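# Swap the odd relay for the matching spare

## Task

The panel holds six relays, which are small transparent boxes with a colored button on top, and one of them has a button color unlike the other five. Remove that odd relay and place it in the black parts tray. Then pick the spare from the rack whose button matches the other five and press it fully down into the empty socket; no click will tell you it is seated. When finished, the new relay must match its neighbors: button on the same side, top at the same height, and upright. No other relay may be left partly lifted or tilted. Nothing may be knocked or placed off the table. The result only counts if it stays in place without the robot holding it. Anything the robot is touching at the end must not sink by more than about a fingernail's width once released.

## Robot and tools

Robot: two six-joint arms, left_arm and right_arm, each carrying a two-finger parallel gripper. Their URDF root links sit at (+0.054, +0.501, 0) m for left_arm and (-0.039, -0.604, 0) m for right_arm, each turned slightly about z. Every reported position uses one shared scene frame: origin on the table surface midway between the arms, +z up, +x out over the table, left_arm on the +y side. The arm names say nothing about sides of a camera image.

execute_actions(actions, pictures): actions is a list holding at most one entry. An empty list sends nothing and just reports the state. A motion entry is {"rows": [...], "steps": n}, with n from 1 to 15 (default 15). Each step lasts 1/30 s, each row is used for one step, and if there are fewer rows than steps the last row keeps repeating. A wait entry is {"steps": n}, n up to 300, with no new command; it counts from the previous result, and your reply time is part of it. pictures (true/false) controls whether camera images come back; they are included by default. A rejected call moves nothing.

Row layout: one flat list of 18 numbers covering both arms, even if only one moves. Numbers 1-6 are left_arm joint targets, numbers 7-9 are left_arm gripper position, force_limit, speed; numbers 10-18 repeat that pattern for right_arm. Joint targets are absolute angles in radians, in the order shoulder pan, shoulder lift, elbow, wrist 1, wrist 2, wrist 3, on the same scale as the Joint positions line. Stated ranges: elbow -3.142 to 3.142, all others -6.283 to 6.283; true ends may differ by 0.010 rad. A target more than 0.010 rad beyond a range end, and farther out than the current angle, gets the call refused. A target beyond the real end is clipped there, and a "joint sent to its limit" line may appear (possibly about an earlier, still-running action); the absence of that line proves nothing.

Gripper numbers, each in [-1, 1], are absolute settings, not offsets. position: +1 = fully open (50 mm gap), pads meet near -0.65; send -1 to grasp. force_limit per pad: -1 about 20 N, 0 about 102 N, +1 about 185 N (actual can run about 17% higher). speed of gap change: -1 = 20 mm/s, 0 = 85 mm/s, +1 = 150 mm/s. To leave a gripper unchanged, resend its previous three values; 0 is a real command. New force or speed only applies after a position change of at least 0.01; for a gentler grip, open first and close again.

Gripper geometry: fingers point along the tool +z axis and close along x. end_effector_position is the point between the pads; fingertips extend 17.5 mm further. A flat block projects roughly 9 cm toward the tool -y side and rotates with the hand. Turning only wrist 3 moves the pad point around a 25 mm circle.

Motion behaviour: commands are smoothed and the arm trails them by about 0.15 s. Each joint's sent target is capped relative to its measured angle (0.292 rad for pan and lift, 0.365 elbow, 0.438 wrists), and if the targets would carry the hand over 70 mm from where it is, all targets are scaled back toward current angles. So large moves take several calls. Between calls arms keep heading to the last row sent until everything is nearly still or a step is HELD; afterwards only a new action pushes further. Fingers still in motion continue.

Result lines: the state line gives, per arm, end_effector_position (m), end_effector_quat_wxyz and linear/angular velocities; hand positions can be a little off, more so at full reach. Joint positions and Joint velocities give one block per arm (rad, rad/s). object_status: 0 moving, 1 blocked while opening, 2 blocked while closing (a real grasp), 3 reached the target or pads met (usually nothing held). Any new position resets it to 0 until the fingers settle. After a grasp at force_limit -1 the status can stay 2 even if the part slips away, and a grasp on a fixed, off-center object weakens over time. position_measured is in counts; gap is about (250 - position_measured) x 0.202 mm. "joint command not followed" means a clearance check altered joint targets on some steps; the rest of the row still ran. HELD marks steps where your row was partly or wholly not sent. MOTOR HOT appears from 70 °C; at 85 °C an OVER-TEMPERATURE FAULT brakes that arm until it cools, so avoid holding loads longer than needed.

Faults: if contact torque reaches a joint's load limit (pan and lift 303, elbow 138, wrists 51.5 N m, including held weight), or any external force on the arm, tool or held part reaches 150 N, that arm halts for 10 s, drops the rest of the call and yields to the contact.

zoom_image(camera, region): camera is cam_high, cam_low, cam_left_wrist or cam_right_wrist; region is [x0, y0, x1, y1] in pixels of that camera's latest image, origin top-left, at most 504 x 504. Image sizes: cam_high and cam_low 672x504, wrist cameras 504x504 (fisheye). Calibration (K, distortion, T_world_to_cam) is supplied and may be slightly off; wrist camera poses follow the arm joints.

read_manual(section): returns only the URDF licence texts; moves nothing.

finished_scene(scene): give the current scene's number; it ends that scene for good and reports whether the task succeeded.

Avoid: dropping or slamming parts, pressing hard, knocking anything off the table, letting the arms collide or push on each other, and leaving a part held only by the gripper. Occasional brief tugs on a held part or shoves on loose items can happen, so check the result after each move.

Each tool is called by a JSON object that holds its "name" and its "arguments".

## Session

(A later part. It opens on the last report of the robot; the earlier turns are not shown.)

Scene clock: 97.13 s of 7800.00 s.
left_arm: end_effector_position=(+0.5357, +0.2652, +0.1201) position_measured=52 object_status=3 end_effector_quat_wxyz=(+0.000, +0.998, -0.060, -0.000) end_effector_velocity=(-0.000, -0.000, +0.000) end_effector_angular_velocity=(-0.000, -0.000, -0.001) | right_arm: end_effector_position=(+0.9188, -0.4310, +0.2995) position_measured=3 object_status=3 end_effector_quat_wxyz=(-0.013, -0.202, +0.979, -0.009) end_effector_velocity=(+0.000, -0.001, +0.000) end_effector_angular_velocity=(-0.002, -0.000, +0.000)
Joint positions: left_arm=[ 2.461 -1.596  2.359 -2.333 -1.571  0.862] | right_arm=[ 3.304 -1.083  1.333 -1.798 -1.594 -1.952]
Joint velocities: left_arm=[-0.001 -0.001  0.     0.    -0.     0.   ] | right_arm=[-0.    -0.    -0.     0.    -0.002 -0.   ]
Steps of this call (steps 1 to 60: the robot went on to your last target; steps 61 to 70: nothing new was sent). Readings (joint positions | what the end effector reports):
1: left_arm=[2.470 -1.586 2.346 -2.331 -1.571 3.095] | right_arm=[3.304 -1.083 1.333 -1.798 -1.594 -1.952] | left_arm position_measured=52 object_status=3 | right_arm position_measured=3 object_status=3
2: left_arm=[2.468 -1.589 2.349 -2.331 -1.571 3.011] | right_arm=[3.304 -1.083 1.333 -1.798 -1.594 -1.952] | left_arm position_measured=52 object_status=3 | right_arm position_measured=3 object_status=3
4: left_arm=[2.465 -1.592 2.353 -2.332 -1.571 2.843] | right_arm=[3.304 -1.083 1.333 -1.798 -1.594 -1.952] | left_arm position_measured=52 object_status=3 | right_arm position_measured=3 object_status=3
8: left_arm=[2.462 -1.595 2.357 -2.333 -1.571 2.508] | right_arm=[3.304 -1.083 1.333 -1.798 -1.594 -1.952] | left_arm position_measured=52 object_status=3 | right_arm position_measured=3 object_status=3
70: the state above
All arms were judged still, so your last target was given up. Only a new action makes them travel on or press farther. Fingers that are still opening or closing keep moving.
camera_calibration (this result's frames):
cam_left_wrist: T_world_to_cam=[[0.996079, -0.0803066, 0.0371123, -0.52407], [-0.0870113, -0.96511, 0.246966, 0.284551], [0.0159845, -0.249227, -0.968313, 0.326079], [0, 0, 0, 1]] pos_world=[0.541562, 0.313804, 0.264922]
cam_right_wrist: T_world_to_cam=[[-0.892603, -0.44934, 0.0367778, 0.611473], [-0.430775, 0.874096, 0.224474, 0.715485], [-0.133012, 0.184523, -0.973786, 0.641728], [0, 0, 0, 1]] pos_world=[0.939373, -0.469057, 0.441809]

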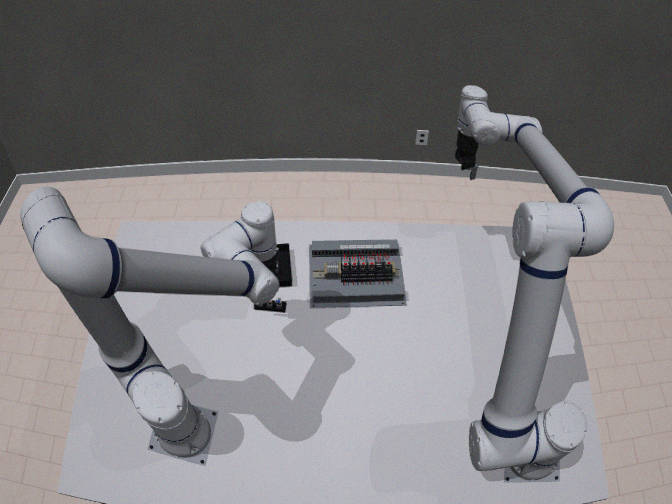

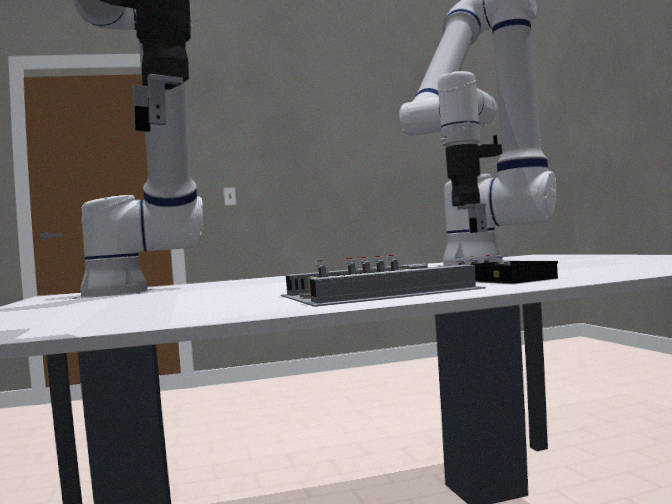

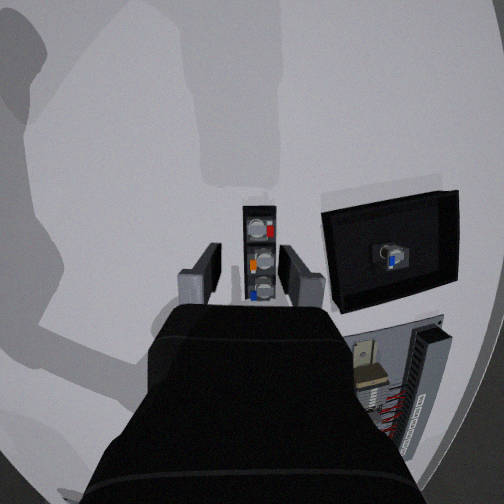

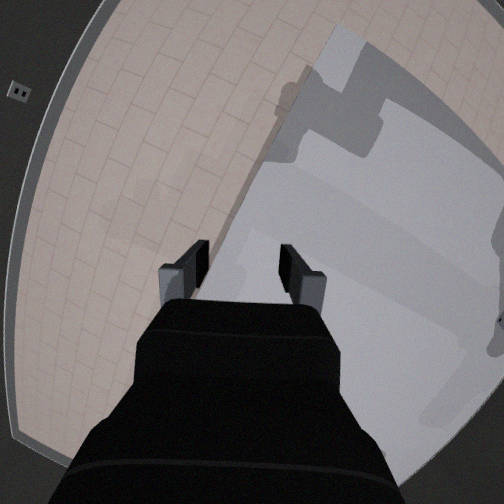

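{"name": "execute_actions", "arguments": {"actions": [{"rows":[[2.4934,-1.5219,2.3718,-2.4207,-1.571,0.895,0.67,-0.5,0,3.304,-1.083,1.333,-1.798,-1.594,-1.952,1,0,0]]}], "pictures": false}}

{"name": "execute_actions", "arguments": {"actions": [{"steps":12}]}}

{"name": "zoom_image", "arguments": {"camera": "cam_left_wrist", "region": [180,170,320,310]}}

{"name": "zoom_image", "arguments": {"camera": "cam_low", "region": [440,210,540,285]}}

Scene clock: 105.83 s of 7800.00 s.
left_arm: end_effector_position=(+0.5504, +0.2740, +0.0859) position_measured=52 object_status=3 end_effector_quat_wxyz=(+0.000, +0.998, -0.060, -0.000) end_effector_velocity=(+0.003, +0.002, -0.007) end_effector_angular_velocity=(+0.001, +0.001, +0.001) | right_arm: end_effector_position=(+0.9188, -0.4310, +0.2995) position_measured=3 object_status=3 end_effector_quat_wxyz=(-0.013, -0.202, +0.979, -0.009) end_effector_velocity=(-0.000, -0.001, +0.000) end_effector_angular_velocity=(-0.000, -0.000, -0.001)
Joint positions: left_arm=[ 2.493 -1.524  2.371 -2.419 -1.571  0.894] | right_arm=[ 3.304 -1.083  1.333 -1.798 -1.594 -1.952]
Joint velocities: left_arm=[ 0.007  0.015  0.002 -0.016 -0.     0.006] | right_arm=[-0.001 -0.     0.001 -0.001 -0.     0.001]
Steps of this call (steps 1 to 90: nothing new was sent; then 5.20 s passed at rest; steps 91 to 105: all 15 steps of this action). Readings (joint positions | what the end effector reports):
91: left_arm=[2.461 -1.595 2.359 -2.335 -1.571 0.862] | right_arm=[3.304 -1.083 1.333 -1.798 -1.594 -1.952] | left_arm position_measured=52 object_status=3 | right_arm position_measured=3 object_status=3
92: left_arm=[2.467 -1.582 2.360 -2.352 -1.571 0.868] | right_arm=[3.304 -1.083 1.333 -1.798 -1.594 -1.952] | left_arm position_measured=52 object_status=3 | right_arm position_measured=3 object_status=3
94: left_arm=[2.478 -1.556 2.366 -2.381 -1.571 0.880] | right_arm=[3.304 -1.083 1.333 -1.798 -1.594 -1.952] | left_arm position_measured=52 object_status=3 | right_arm position_measured=3 object_status=3
98: left_arm=[2.488 -1.533 2.370 -2.407 -1.571 0.890] | right_arm=[3.304 -1.083 1.333 -1.798 -1.594 -1.952] | left_arm position_measured=52 object_status=3 | right_arm position_measured=3 object_status=3
105: the state above

Scene clock: 106.23 s of 7800.00 s.
left_arm: end_effector_position=(+0.5507, +0.2742, +0.0851) position_measured=52 object_status=3 end_effector_quat_wxyz=(+0.000, +0.998, -0.060, -0.000) end_effector_velocity=(-0.000, -0.000, +0.001) end_effector_angular_velocity=(-0.001, -0.001, -0.001) | right_arm: end_effector_position=(+0.9188, -0.4310, +0.2995) position_measured=3 object_status=3 end_effector_quat_wxyz=(-0.013, -0.202, +0.979, -0.009) end_effector_velocity=(+0.000, +0.001, +0.000) end_effector_angular_velocity=(-0.001, -0.001, +0.001)
Joint positions: left_arm=[ 2.493 -1.522  2.372 -2.421 -1.571  0.895] | right_arm=[ 3.304 -1.083  1.333 -1.798 -1.594 -1.952]
Joint velocities: left_arm=[-0.001 -0.001  0.    -0.001  0.     0.   ] | right_arm=[ 0.001  0.    -0.    -0.001 -0.001 -0.   ]
Steps of this call (steps 1 to 12: the robot went on to your last target). Readings (joint positions | what the end effector reports):
1: left_arm=[2.493 -1.523 2.372 -2.419 -1.571 0.894] | right_arm=[3.304 -1.083 1.333 -1.798 -1.594 -1.952] | left_arm position_measured=52 object_status=3 | right_arm position_measured=3 object_status=3
2: left_arm=[2.493 -1.523 2.372 -2.420 -1.571 0.895] | right_arm=[3.304 -1.083 1.333 -1.798 -1.594 -1.952] | left_arm position_measured=52 object_status=3 | right_arm position_measured=3 object_status=3
4: left_arm=[2.493 -1.523 2.372 -2.420 -1.571 0.895] | right_arm=[3.304 -1.083 1.333 -1.798 -1.594 -1.952] | left_arm position_measured=52 object_status=3 | right_arm position_measured=3 object_status=3
8: left_arm=[2.493 -1.522 2.372 -2.420 -1.571 0.895] | right_arm=[3.304 -1.083 1.333 -1.798 -1.594 -1.952] | left_arm position_measured=52 object_status=3 | right_arm position_measured=3 object_status=3
12: the state above
camera_calibration (this result's frames):
cam_left_wrist: T_world_to_cam=[[0.996063, -0.0805045, 0.0371184, -0.536909], [-0.0872047, -0.965091, 0.246973, 0.303256], [0.0159401, -0.249237, -0.968311, 0.294211], [0, 0, 0, 1]] pos_world=[0.556551, 0.322775, 0.229921]
cam_right_wrist: T_world_to_cam=[[-0.892603, -0.449341, 0.0367776, 0.611473], [-0.430775, 0.874096, 0.224474, 0.715485], [-0.133012, 0.184523, -0.973786, 0.641728], [0, 0, 0, 1]] pos_world=[0.939373, -0.469057, 0.441809]

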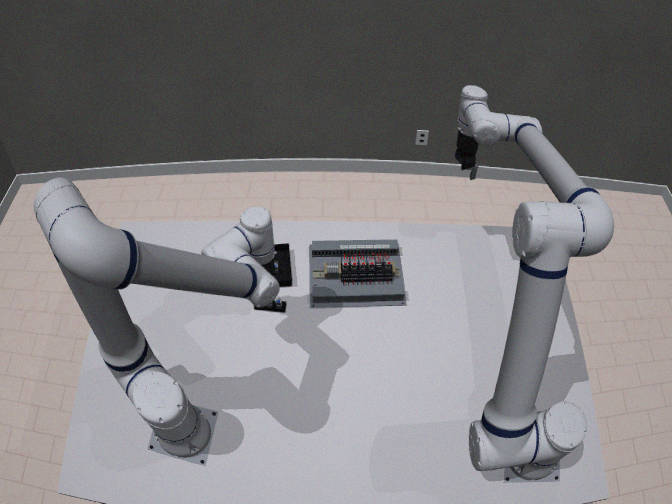

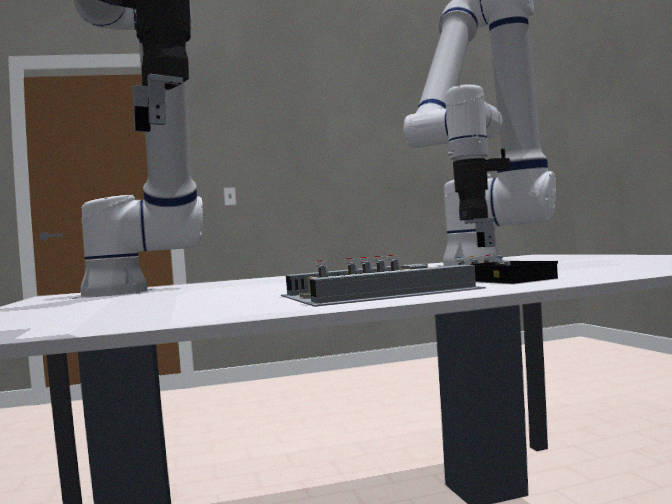

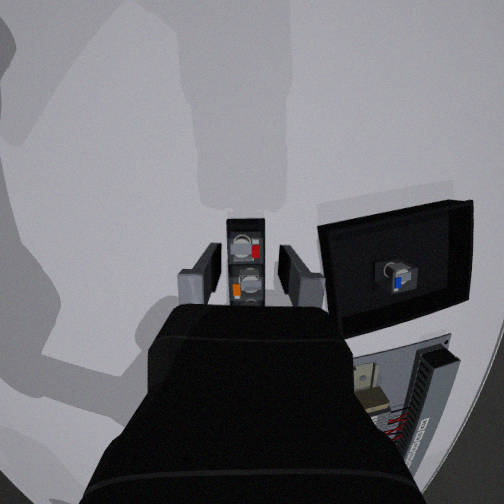

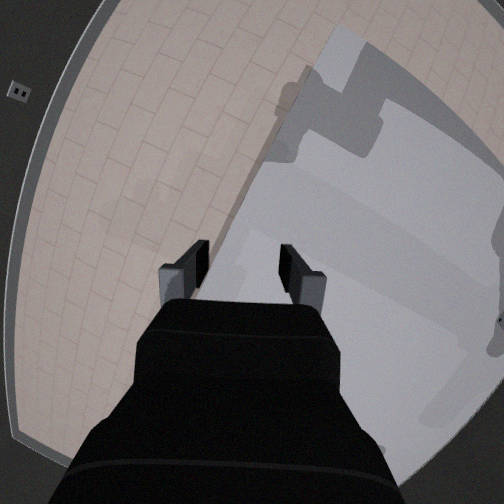

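Region (180, 170, 320, 310) of cam_left_wrist's 504x504 image, scaled by 3.600, with more detail than that image has.

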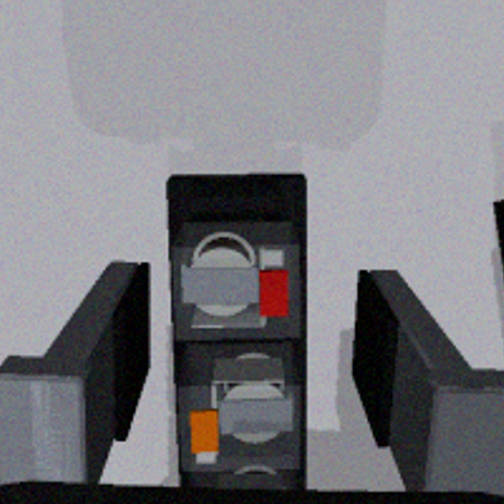

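Region (440, 210, 540, 285) of cam_low's 672x504 image, scaled by 5.040, with more detail than that image has; it fills the top 378 rows of this view, and the rest is white.

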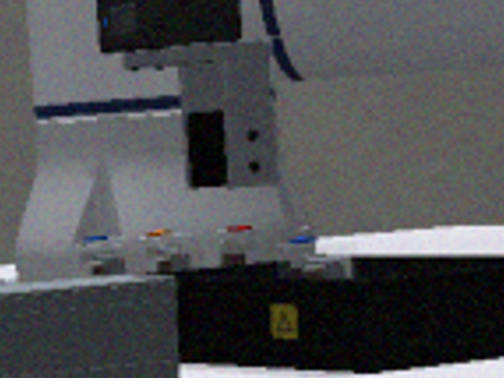

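{"name": "execute_actions", "arguments": {"actions": [{"rows":[[2.4962,-1.487,2.3931,-2.4769,-1.571,0.883,0.67,-0.5,0,3.304,-1.083,1.333,-1.798,-1.594,-1.952,1,0,0]]}], "pictures": false}}

{"name": "execute_actions", "arguments": {"actions": [{"steps":10}]}}

{"name": "zoom_image", "arguments": {"camera": "cam_left_wrist", "region": [180,170,320,310]}}

{"name": "zoom_image", "arguments": {"camera": "cam_low", "region": [440,210,540,285]}}

Scene clock: 116.83 s of 7800.00 s.
left_arm: end_effector_position=(+0.5488, +0.2779, +0.0636) position_measured=52 object_status=3 end_effector_quat_wxyz=(+0.000, +0.999, -0.053, -0.000) end_effector_velocity=(-0.000, +0.001, -0.004) end_effector_angular_velocity=(+0.000, +0.000, +0.003) | right_arm: end_effector_position=(+0.9188, -0.4310, +0.2995) position_measured=3 object_status=3 end_effector_quat_wxyz=(-0.013, -0.202, +0.979, -0.009) end_effector_velocity=(+0.001, -0.000, -0.000) end_effector_angular_velocity=(+0.000, -0.001, +0.001)
Joint positions: left_arm=[ 2.496 -1.488  2.393 -2.476 -1.571  0.883] | right_arm=[ 3.304 -1.083  1.333 -1.798 -1.594 -1.952]
Joint velocities: left_arm=[ 0.001  0.007  0.004 -0.01  -0.    -0.002] | right_arm=[-0.     0.001 -0.    -0.002 -0.    -0.001]
Steps of this call (steps 1 to 15: the robot went on to your last target; steps 16 to 90: nothing new was sent; then 7.10 s passed at rest; steps 91 to 105: all 15 steps of this action). Readings (joint positions | what the end effector reports):
91: left_arm=[2.493 -1.521 2.372 -2.422 -1.571 0.895] | right_arm=[3.304 -1.083 1.333 -1.798 -1.594 -1.952] | left_arm position_measured=52 object_status=3 | right_arm position_measured=3 object_status=3
92: left_arm=[2.494 -1.514 2.376 -2.434 -1.571 0.893] | right_arm=[3.304 -1.083 1.333 -1.798 -1.594 -1.952] | left_arm position_measured=52 object_status=3 | right_arm position_measured=3 object_status=3
94: left_arm=[2.495 -1.502 2.384 -2.452 -1.571 0.889] | right_arm=[3.304 -1.083 1.333 -1.798 -1.594 -1.952] | left_arm position_measured=52 object_status=3 | right_arm position_measured=3 object_status=3
98: left_arm=[2.496 -1.492 2.390 -2.468 -1.571 0.885] | right_arm=[3.304 -1.083 1.333 -1.798 -1.594 -1.952] | left_arm position_measured=52 object_status=3 | right_arm position_measured=3 object_status=3
105: the state above

Scene clock: 117.17 s of 7800.00 s.
left_arm: end_effector_position=(+0.5488, +0.2780, +0.0631) position_measured=52 object_status=3 end_effector_quat_wxyz=(+0.000, +0.999, -0.053, -0.000) end_effector_velocity=(+0.000, +0.000, +0.000) end_effector_angular_velocity=(-0.001, -0.000, +0.001) | right_arm: end_effector_position=(+0.9188, -0.4310, +0.2995) position_measured=3 object_status=3 end_effector_quat_wxyz=(-0.013, -0.202, +0.979, -0.009) end_effector_velocity=(-0.001, +0.000, -0.000) end_effector_angular_velocity=(-0.001, +0.002, -0.000)
Joint positions: left_arm=[ 2.496 -1.487  2.393 -2.477 -1.571  0.883] | right_arm=[ 3.304 -1.083  1.333 -1.798 -1.594 -1.952]
Joint velocities: left_arm=[ 0.001 -0.     0.    -0.001 -0.     0.   ] | right_arm=[ 0.    -0.     0.     0.002 -0.001  0.001]
Steps of this call (steps 1 to 10: the robot went on to your last target). Readings (joint positions | what the end effector reports):
1: left_arm=[2.496 -1.488 2.393 -2.476 -1.571 0.883] | right_arm=[3.304 -1.083 1.333 -1.798 -1.594 -1.952] | left_arm position_measured=52 object_status=3 | right_arm position_measured=3 object_status=3
2: left_arm=[2.496 -1.487 2.393 -2.476 -1.571 0.883] | right_arm=[3.304 -1.083 1.333 -1.798 -1.594 -1.952] | left_arm position_measured=52 object_status=3 | right_arm position_measured=3 object_status=3
4: left_arm=[2.496 -1.487 2.393 -2.476 -1.571 0.883] | right_arm=[3.304 -1.083 1.333 -1.798 -1.594 -1.952] | left_arm position_measured=52 object_status=3 | right_arm position_measured=3 object_status=3
8: left_arm=[2.496 -1.487 2.393 -2.477 -1.571 0.883] | right_arm=[3.304 -1.083 1.333 -1.798 -1.594 -1.952] | left_arm position_measured=52 object_status=3 | right_arm position_measured=3 object_status=3
10: the state above
camera_calibration (this result's frames):
cam_left_wrist: T_world_to_cam=[[0.997144, -0.0657771, 0.0371213, -0.538545], [-0.0729348, -0.966276, 0.246966, 0.304632], [0.0196247, -0.248968, -0.968313, 0.271863], [0, 0, 0, 1]] pos_world=[0.55389, 0.32662, 0.208006]
cam_right_wrist: T_world_to_cam=[[-0.892603, -0.44934, 0.0367777, 0.611473], [-0.430775, 0.874096, 0.224474, 0.715485], [-0.133012, 0.184523, -0.973786, 0.641728], [0, 0, 0, 1]] pos_world=[0.939374, -0.469057, 0.441809]

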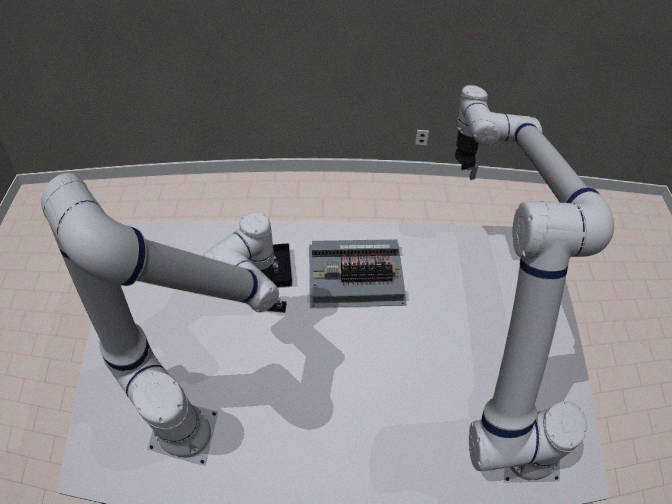

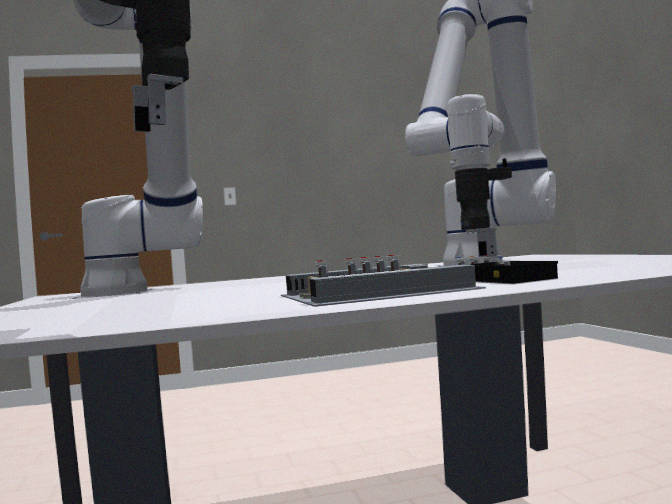

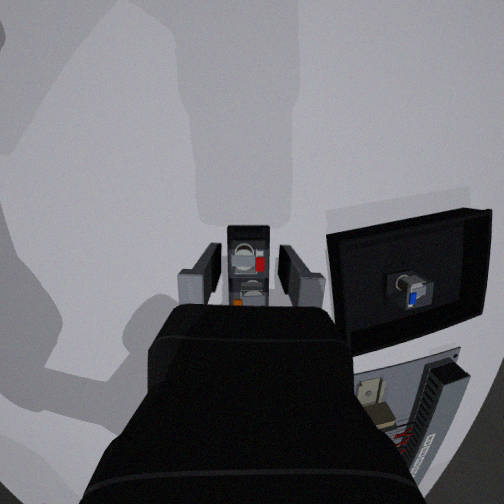

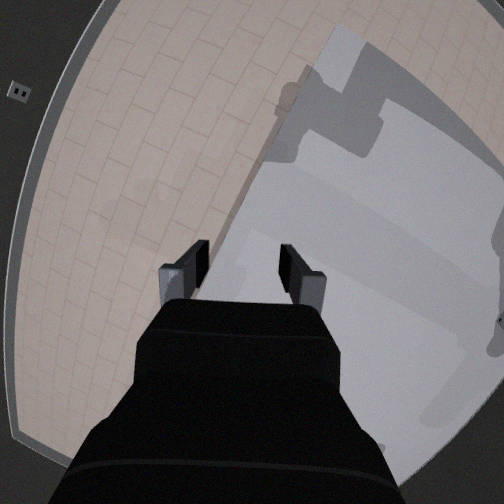

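Region (180, 170, 320, 310) of cam_left_wrist's 504x504 image, scaled by 3.600, with more detail than that image has.

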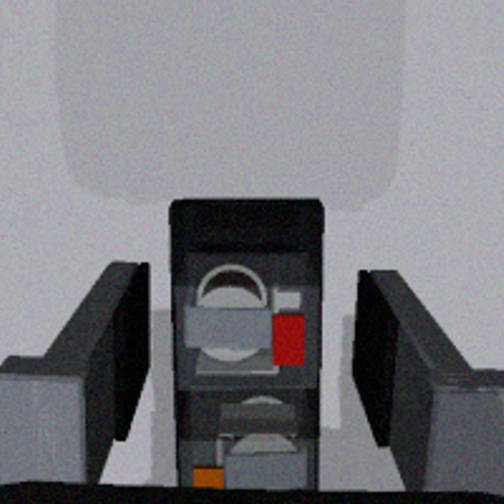

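Region (440, 210, 540, 285) of cam_low's 672x504 image, scaled by 5.040, with more detail than that image has; it fills the top 378 rows of this view, and the rest is white.

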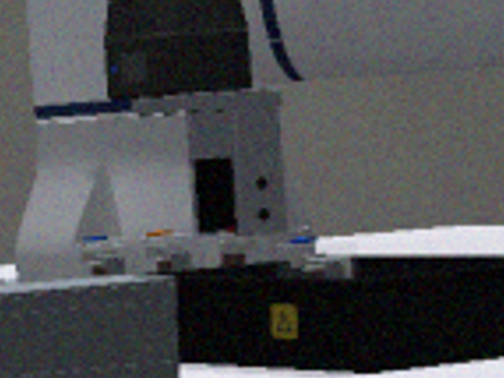

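{"name": "execute_actions", "arguments": {"actions": [{"rows":[[2.4962,-1.4618,2.4045,-2.5135,-1.571,0.883,0.67,-0.5,0,3.304,-1.083,1.333,-1.798,-1.594,-1.952,1,0,0]]}], "pictures": false}}

{"name": "execute_actions", "arguments": {"actions": [{"rows":[[2.4962,-1.4618,2.4045,-2.5135,-1.571,0.883,-1,-0.5,-0.5,3.304,-1.083,1.333,-1.798,-1.594,-1.952,1,0,0]]}]}}

{"name": "zoom_image", "arguments": {"camera": "cam_left_wrist", "region": [180,170,320,310]}}

Scene clock: 124.17 s of 7800.00 s.
left_arm: end_effector_position=(+0.5479, +0.2789, +0.0494) position_measured=52 object_status=3 end_effector_quat_wxyz=(+0.000, +0.999, -0.053, -0.000) end_effector_velocity=(-0.001, -0.001, -0.003) end_effector_angular_velocity=(-0.000, +0.000, -0.002) | right_arm: end_effector_position=(+0.9188, -0.4310, +0.2995) position_measured=3 object_status=3 end_effector_quat_wxyz=(-0.013, -0.202, +0.979, -0.009) end_effector_velocity=(-0.001, -0.000, +0.000) end_effector_angular_velocity=(-0.001, +0.002, -0.000)
Joint positions: left_arm=[ 2.496 -1.462  2.404 -2.513 -1.571  0.883] | right_arm=[ 3.304 -1.083  1.333 -1.798 -1.594 -1.952]
Joint velocities: left_arm=[-0.002  0.005  0.002 -0.007 -0.    -0.   ] | right_arm=[-0.    -0.    -0.     0.003 -0.001  0.   ]
Steps of this call (steps 1 to 15: the robot went on to your last target; steps 16 to 90: nothing new was sent; then 3.50 s passed at rest; steps 91 to 105: all 15 steps of this action). Readings (joint positions | what the end effector reports):
91: left_arm=[2.496 -1.486 2.393 -2.478 -1.571 0.883] | right_arm=[3.304 -1.083 1.333 -1.798 -1.594 -1.952] | left_arm position_measured=52 object_status=3 | right_arm position_measured=3 object_status=3
92: left_arm=[2.496 -1.482 2.395 -2.485 -1.571 0.883] | right_arm=[3.304 -1.083 1.333 -1.798 -1.594 -1.952] | left_arm position_measured=52 object_status=3 | right_arm position_measured=3 object_status=3
94: left_arm=[2.496 -1.473 2.400 -2.497 -1.571 0.883] | right_arm=[3.304 -1.083 1.333 -1.798 -1.594 -1.952] | left_arm position_measured=52 object_status=3 | right_arm position_measured=3 object_status=3
98: left_arm=[2.496 -1.466 2.403 -2.508 -1.571 0.883] | right_arm=[3.304 -1.083 1.333 -1.798 -1.594 -1.952] | left_arm position_measured=52 object_status=3 | right_arm position_measured=3 object_status=3
105: the state above

Scene clock: 124.67 s of 7800.00 s.
left_arm: end_effector_position=(+0.5479, +0.2789, +0.0490) position_measured=118 object_status=2 end_effector_quat_wxyz=(+0.000, +0.999, -0.053, -0.000) end_effector_velocity=(-0.001, +0.000, -0.000) end_effector_angular_velocity=(+0.001, +0.001, -0.001) | right_arm: end_effector_position=(+0.9188, -0.4310, +0.2995) position_measured=3 object_status=3 end_effector_quat_wxyz=(-0.013, -0.202, +0.979, -0.009) end_effector_velocity=(-0.001, -0.001, +0.000) end_effector_angular_velocity=(-0.003, +0.000, +0.000)
Joint positions: left_arm=[ 2.496 -1.462  2.404 -2.513 -1.571  0.883] | right_arm=[ 3.304 -1.083  1.333 -1.798 -1.594 -1.952]
Joint velocities: left_arm=[-0.001  0.     0.001  0.     0.     0.   ] | right_arm=[-0.    -0.001  0.001  0.    -0.003 -0.001]
Steps of this call (steps 1 to 15: all 15 steps of this action). Readings (joint positions | what the end effector reports):
1: left_arm=[2.496 -1.462 2.404 -2.513 -1.571 0.883] | right_arm=[3.304 -1.083 1.333 -1.798 -1.594 -1.952] | left_arm position_measured=56 object_status=0 | right_arm position_measured=3 object_status=3
2: left_arm=[2.496 -1.462 2.404 -2.513 -1.571 0.883] | right_arm=[3.304 -1.083 1.333 -1.798 -1.594 -1.952] | left_arm position_measured=65 object_status=0 | right_arm position_measured=3 object_status=3
4: left_arm=[2.496 -1.462 2.404 -2.513 -1.571 0.883] | right_arm=[3.304 -1.083 1.333 -1.798 -1.594 -1.952] | left_arm position_measured=82 object_status=0 | right_arm position_measured=3 object_status=3
8: left_arm=[2.496 -1.462 2.404 -2.513 -1.571 0.883] | right_arm=[3.304 -1.083 1.333 -1.798 -1.594 -1.952] | left_arm position_measured=117 object_status=0 | right_arm position_measured=3 object_status=3
15: the state above
camera_calibration (this result's frames):
cam_left_wrist: T_world_to_cam=[[0.997148, -0.0657129, 0.0371252, -0.537112], [-0.0728739, -0.966277, 0.246979, 0.308904], [0.0196435, -0.24898, -0.968309, 0.258447], [0, 0, 0, 1]] pos_world=[0.553014, 0.327539, 0.193904]
cam_right_wrist: T_world_to_cam=[[-0.892603, -0.449341, 0.0367777, 0.611473], [-0.430775, 0.874096, 0.224474, 0.715485], [-0.133012, 0.184523, -0.973786, 0.641728], [0, 0, 0, 1]] pos_world=[0.939373, -0.469057, 0.441809]

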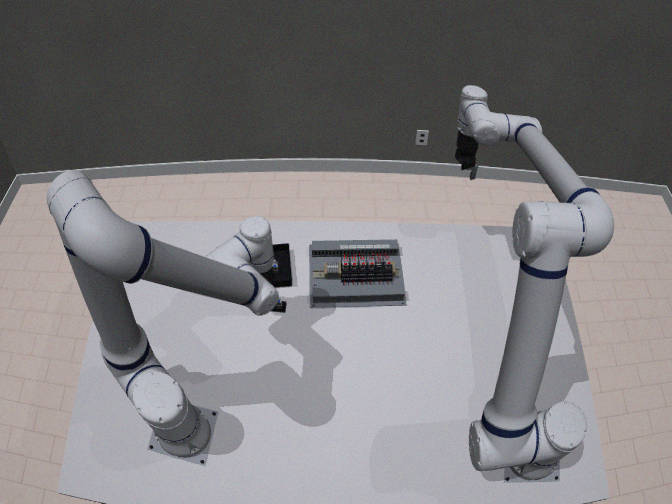

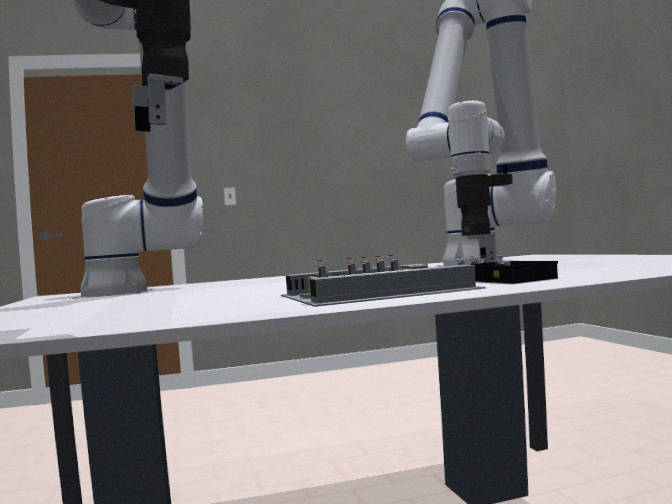

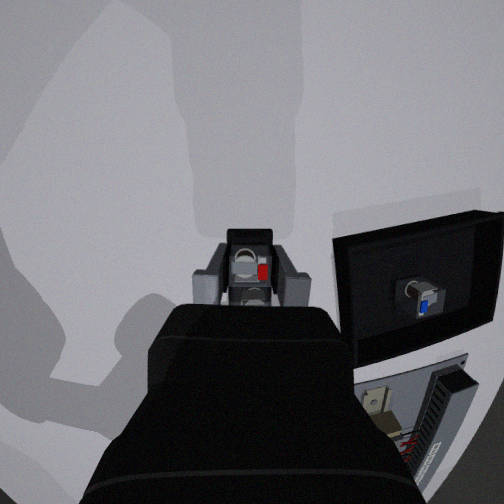

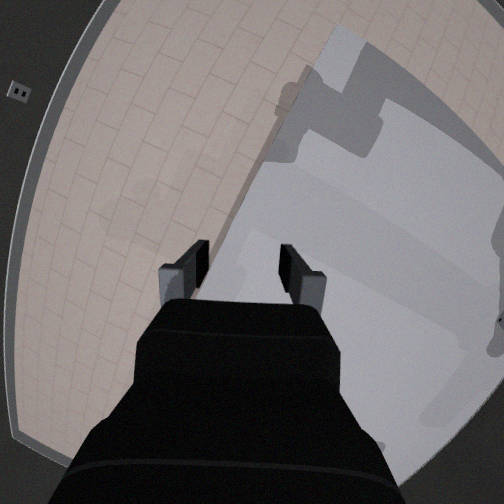

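Region (180, 170, 320, 310) of cam_left_wrist's 504x504 image, scaled by 3.600, with more detail than that image has.

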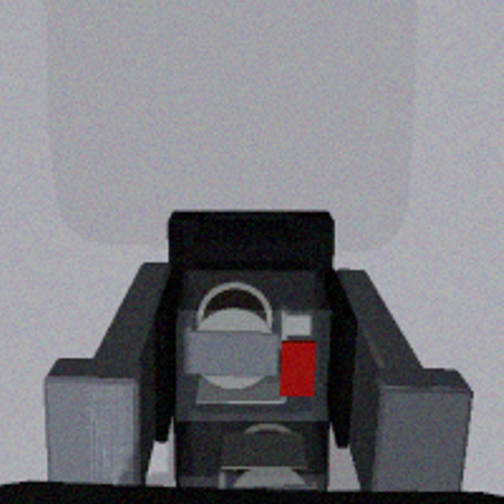

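{"name": "execute_actions", "arguments": {"actions": [{"rows":[[2.4962,-1.5199,2.3831,-2.434,-1.571,0.883,-1,-0.5,-0.5,3.304,-1.083,1.333,-1.798,-1.594,-1.952,1,0,0]],"steps":10}], "pictures": false}}

{"name": "execute_actions", "arguments": {"actions": [{"rows":[[2.4962,-1.618,2.3321,-2.2849,-1.571,0.883,-1,-0.5,-0.5,3.304,-1.083,1.333,-1.798,-1.594,-1.952,1,0,0]],"steps":12}], "pictures": false}}

{"name": "execute_actions", "arguments": {"actions": [{"rows":[[2.3272,-1.1367,1.7265,-2.1606,-1.571,3.755,-1,-0.5,-0.5,3.304,-1.083,1.333,-1.798,-1.594,-1.952,1,0,0]]}], "pictures": false}}

{"name": "execute_actions", "arguments": {"actions": [{"steps":70}], "pictures": false}}

{"name": "execute_actions", "arguments": {"actions": [{"rows":[[2.3272,-1.0931,1.7547,-2.2324,-1.571,3.755,-1,-0.5,-0.5,3.304,-1.083,1.333,-1.798,-1.594,-1.952,1,0,0]]}]}}

{"name": "zoom_image", "arguments": {"camera": "cam_left_wrist", "region": [180,170,320,310]}}

{"name": "zoom_image", "arguments": {"camera": "cam_low", "region": [290,220,390,295]}}

Scene clock: 131.90 s of 7800.00 s.
left_arm: end_effector_position=(+0.5479, +0.2788, +0.0772) position_measured=118 object_status=2 end_effector_quat_wxyz=(+0.000, +0.999, -0.053, -0.000) end_effector_velocity=(-0.000, +0.000, +0.022) end_effector_angular_velocity=(-0.000, -0.000, -0.001) | right_arm: end_effector_position=(+0.9188, -0.4310, +0.2995) position_measured=3 object_status=3 end_effector_quat_wxyz=(-0.013, -0.202, +0.979, -0.009) end_effector_velocity=(-0.000, +0.001, -0.002) end_effector_angular_velocity=(+0.000, +0.003, +0.001)
Joint positions: left_arm=[ 2.496 -1.515  2.385 -2.441 -1.571  0.883] | right_arm=[ 3.304 -1.083  1.333 -1.798 -1.594 -1.952]
Joint velocities: left_arm=[-0.001 -0.041 -0.015  0.056 -0.     0.   ] | right_arm=[ 0.001  0.002  0.001  0.     0.    -0.   ]
Steps of this call (steps 1 to 15: the robot went on to your last target; steps 16 to 90: nothing new was sent; then 3.90 s passed at rest; steps 91 to 100: all 10 steps of this action). Readings (joint positions | what the end effector reports):
91: left_arm=[2.496 -1.463 2.404 -2.512 -1.571 0.883] | right_arm=[3.304 -1.083 1.333 -1.798 -1.594 -1.952] | left_arm position_measured=118 object_status=2 | right_arm position_measured=3 object_status=3
92: left_arm=[2.496 -1.474 2.401 -2.495 -1.571 0.883] | right_arm=[3.304 -1.083 1.333 -1.798 -1.594 -1.952] | left_arm position_measured=118 object_status=2 | right_arm position_measured=3 object_status=3
94: left_arm=[2.496 -1.494 2.393 -2.470 -1.571 0.883] | right_arm=[3.304 -1.083 1.333 -1.798 -1.594 -1.952] | left_arm position_measured=118 object_status=2 | right_arm position_measured=3 object_status=3
98: left_arm=[2.496 -1.511 2.386 -2.446 -1.571 0.883] | right_arm=[3.304 -1.083 1.333 -1.798 -1.594 -1.952] | left_arm position_measured=118 object_status=2 | right_arm position_measured=3 object_status=3
100: the state above

Scene clock: 132.30 s of 7800.00 s.
left_arm: end_effector_position=(+0.5481, +0.2787, +0.1365) position_measured=118 object_status=2 end_effector_quat_wxyz=(+0.000, +0.999, -0.053, -0.000) end_effector_velocity=(-0.001, +0.002, +0.028) end_effector_angular_velocity=(-0.000, -0.000, +0.001) | right_arm: end_effector_position=(+0.9188, -0.4310, +0.2995) position_measured=3 object_status=3 end_effector_quat_wxyz=(-0.013, -0.202, +0.979, -0.009) end_effector_velocity=(-0.000, -0.000, -0.001) end_effector_angular_velocity=(+0.001, +0.001, -0.000)
Joint positions: left_arm=[ 2.496 -1.612  2.335 -2.293 -1.571  0.883] | right_arm=[ 3.304 -1.083  1.333 -1.798 -1.594 -1.952]
Joint velocities: left_arm=[ 0.001 -0.045 -0.023  0.068  0.    -0.   ] | right_arm=[-0.     0.001  0.001  0.     0.001 -0.   ]
Steps of this call (steps 1 to 12: all 12 steps of this action). Readings (joint positions | what the end effector reports):
1: left_arm=[2.496 -1.517 2.384 -2.437 -1.571 0.883] | right_arm=[3.304 -1.083 1.333 -1.798 -1.594 -1.952] | left_arm position_measured=118 object_status=2 | right_arm position_measured=3 object_status=3
2: left_arm=[2.496 -1.532 2.377 -2.413 -1.571 0.883] | right_arm=[3.304 -1.083 1.333 -1.798 -1.594 -1.952] | left_arm position_measured=118 object_status=2 | right_arm position_measured=3 object_status=3
4: left_arm=[2.496 -1.569 2.356 -2.359 -1.571 0.883] | right_arm=[3.304 -1.083 1.333 -1.798 -1.594 -1.952] | left_arm position_measured=118 object_status=2 | right_arm position_measured=3 object_status=3
8: left_arm=[2.496 -1.601 2.341 -2.310 -1.571 0.883] | right_arm=[3.304 -1.083 1.333 -1.798 -1.594 -1.952] | left_arm position_measured=118 object_status=2 | right_arm position_measured=3 object_status=3
12: the state above

Scene clock: 132.80 s of 7800.00 s.
left_arm: end_effector_position=(+0.6294, +0.1101, +0.1510) position_measured=118 object_status=2 end_effector_quat_wxyz=(-0.005, +0.964, -0.267, -0.007) end_effector_velocity=(+0.178, -0.355, +0.014) end_effector_angular_velocity=(-0.036, -0.013, -0.885) | right_arm: end_effector_position=(+0.9188, -0.4310, +0.2995) position_measured=3 object_status=3 end_effector_quat_wxyz=(-0.013, -0.202, +0.979, -0.009) end_effector_velocity=(+0.000, -0.001, +0.000) end_effector_angular_velocity=(-0.002, -0.001, -0.000)
Joint positions: left_arm=[ 2.401 -1.388  2.052 -2.217 -1.571  1.222] | right_arm=[ 3.304 -1.083  1.333 -1.798 -1.594 -1.952]
Joint velocities: left_arm=[-0.137  0.468 -0.608  0.105  0.     0.748] | right_arm=[-0.    -0.     0.    -0.001 -0.002  0.   ]
Steps of this call (steps 1 to 15: all 15 steps of this action). Readings (joint positions | what the end effector reports):
1: left_arm=[2.495 -1.612 2.333 -2.291 -1.571 0.885] | right_arm=[3.304 -1.083 1.333 -1.798 -1.594 -1.952] | left_arm position_measured=118 object_status=2 | right_arm position_measured=3 object_status=3
2: left_arm=[2.488 -1.599 2.317 -2.284 -1.571 0.905] | right_arm=[3.304 -1.083 1.333 -1.798 -1.594 -1.952] | left_arm position_measured=118 object_status=2 | right_arm position_measured=3 object_status=3
4: left_arm=[2.469 -1.566 2.274 -2.271 -1.571 0.955] | right_arm=[3.304 -1.083 1.333 -1.798 -1.594 -1.952] | left_arm position_measured=118 object_status=2 | right_arm position_measured=3 object_status=3
8: left_arm=[2.439 -1.502 2.194 -2.247 -1.571 1.051] | right_arm=[3.304 -1.083 1.333 -1.798 -1.594 -1.952] | left_arm position_measured=118 object_status=2 | right_arm position_measured=3 object_status=3
15: the state above

Scene clock: 135.13 s of 7800.00 s.
left_arm: end_effector_position=(+0.6855, -0.1216, +0.1401) position_measured=118 object_status=2 end_effector_quat_wxyz=(-0.000, +0.003, +1.000, -0.000) end_effector_velocity=(+0.000, +0.000, -0.000) end_effector_angular_velocity=(+0.000, +0.000, +0.000) | right_arm: end_effector_position=(+0.9188, -0.4310, +0.2995) position_measured=3 object_status=3 end_effector_quat_wxyz=(-0.013, -0.202, +0.979, -0.009) end_effector_velocity=(+0.001, +0.001, +0.000) end_effector_angular_velocity=(-0.000, -0.002, +0.001)
Joint positions: left_arm=[ 2.327 -1.137  1.726 -2.161 -1.571  3.755] | right_arm=[ 3.304 -1.083  1.333 -1.798 -1.594 -1.952]
Joint velocities: left_arm=[ 0.  0. -0.  0.  0.  0.] | right_arm=[ 0.001  0.    -0.001 -0.002 -0.     0.   ]
Steps of this call (steps 1 to 70: the robot went on to your last target). Readings (joint positions | what the end effector reports):
1: left_arm=[2.396 -1.372 2.031 -2.214 -1.571 1.248] | right_arm=[3.304 -1.083 1.333 -1.798 -1.594 -1.952] | left_arm position_measured=118 object_status=2 | right_arm position_measured=3 object_status=3
2: left_arm=[2.391 -1.357 2.011 -2.210 -1.571 1.276] | right_arm=[3.304 -1.083 1.333 -1.798 -1.594 -1.952] | left_arm position_measured=118 object_status=2 | right_arm position_measured=3 object_status=3
4: left_arm=[2.382 -1.325 1.970 -2.203 -1.571 1.338] | right_arm=[3.304 -1.083 1.333 -1.798 -1.594 -1.952] | left_arm position_measured=118 object_status=2 | right_arm position_measured=3 object_status=3
8: left_arm=[2.364 -1.262 1.889 -2.189 -1.571 1.494] | right_arm=[3.304 -1.083 1.333 -1.798 -1.594 -1.952] | left_arm position_measured=118 object_status=2 | right_arm position_measured=3 object_status=3
70: the state above

Scene clock: 135.63 s of 7800.00 s.
left_arm: end_effector_position=(+0.6855, -0.1218, +0.0961) position_measured=118 object_status=2 end_effector_quat_wxyz=(-0.000, +0.003, +1.000, -0.000) end_effector_velocity=(-0.000, +0.000, -0.009) end_effector_angular_velocity=(+0.001, +0.000, -0.000) | right_arm: end_effector_position=(+0.9188, -0.4310, +0.2995) position_measured=3 object_status=3 end_effector_quat_wxyz=(-0.013, -0.202, +0.979, -0.009) end_effector_velocity=(-0.001, +0.002, -0.001) end_effector_angular_velocity=(-0.001, +0.001, +0.004)
Joint positions: left_arm=[ 2.327 -1.094  1.754 -2.231 -1.571  3.755] | right_arm=[ 3.304 -1.083  1.333 -1.798 -1.594 -1.952]
Joint velocities: left_arm=[-0.     0.009  0.005 -0.014  0.     0.   ] | right_arm=[ 0.002  0.     0.     0.001 -0.001 -0.001]
Steps of this call (steps 1 to 15: all 15 steps of this action). Readings (joint positions | what the end effector reports):
1: left_arm=[2.327 -1.136 1.727 -2.162 -1.571 3.755] | right_arm=[3.304 -1.083 1.333 -1.798 -1.594 -1.952] | left_arm position_measured=118 object_status=2 | right_arm position_measured=3 object_status=3
2: left_arm=[2.327 -1.128 1.731 -2.177 -1.571 3.755] | right_arm=[3.304 -1.083 1.333 -1.798 -1.594 -1.952] | left_arm position_measured=118 object_status=2 | right_arm position_measured=3 object_status=3
4: left_arm=[2.327 -1.112 1.743 -2.200 -1.571 3.755] | right_arm=[3.304 -1.083 1.333 -1.798 -1.594 -1.952] | left_arm position_measured=118 object_status=2 | right_arm position_measured=3 object_status=3
8: left_arm=[2.327 -1.100 1.750 -2.221 -1.571 3.755] | right_arm=[3.304 -1.083 1.333 -1.798 -1.594 -1.952] | left_arm position_measured=118 object_status=2 | right_arm position_measured=3 object_status=3
15: the state above
camera_calibration (this result's frames):
cam_left_wrist: T_world_to_cam=[[-0.998701, -0.034623, 0.0373948, 0.669484], [-0.0243501, 0.968794, 0.246668, 0.122571], [-0.0447682, 0.245437, -0.968378, 0.305938], [0, 0, 0, 1]] pos_world=[0.685295, -0.170655, 0.240995]
cam_right_wrist: T_world_to_cam=[[-0.892603, -0.449341, 0.0367776, 0.611473], [-0.430775, 0.874096, 0.224474, 0.715485], [-0.133012, 0.184523, -0.973786, 0.641728], [0, 0, 0, 1]] pos_world=[0.939373, -0.469057, 0.441809]

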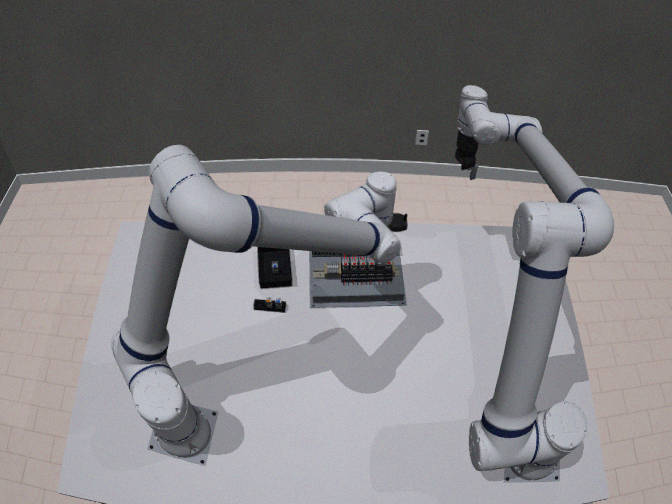

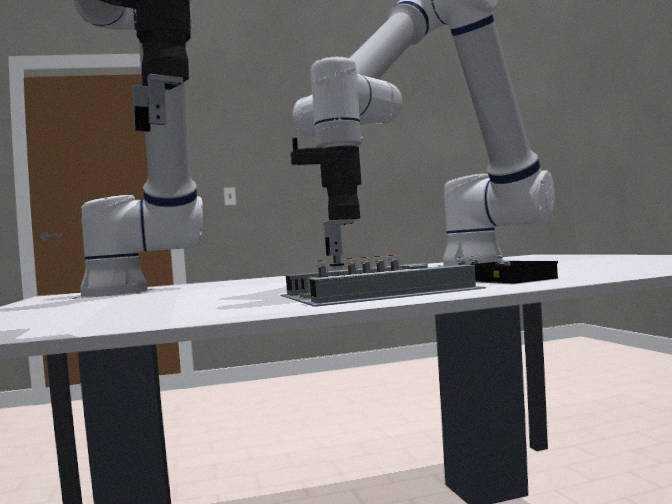

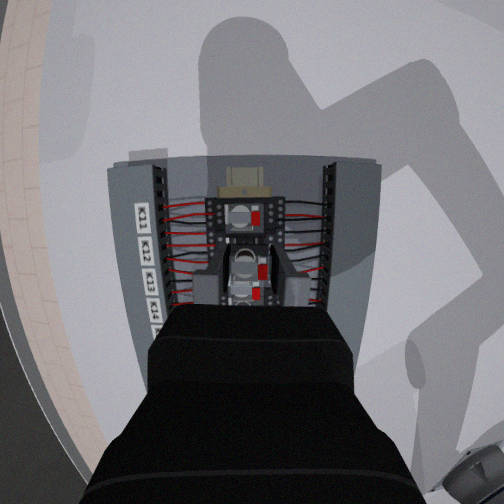

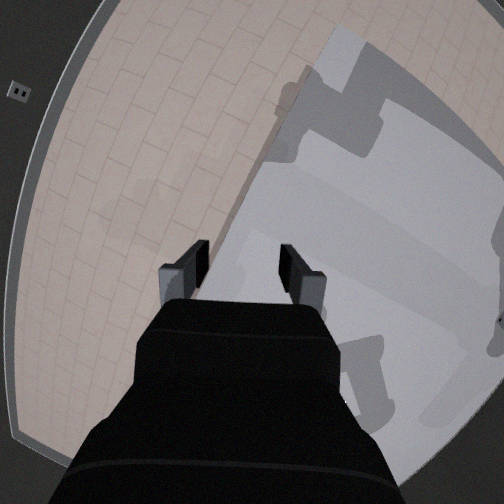

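Region (180, 170, 320, 310) of cam_left_wrist's 504x504 image, scaled by 3.600, with more detail than that image has.

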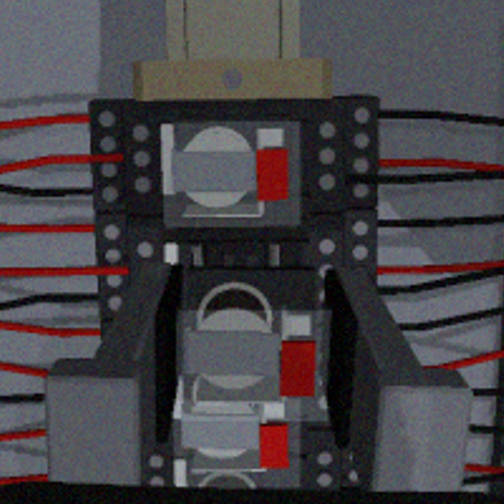

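Region (290, 220, 390, 295) of cam_low's 672x504 image, scaled by 5.040, with more detail than that image has; it fills the top 378 rows of this view, and the rest is white.

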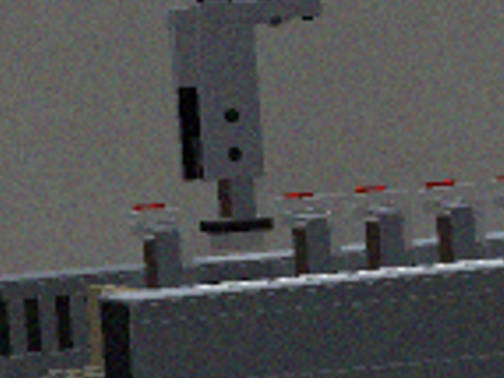

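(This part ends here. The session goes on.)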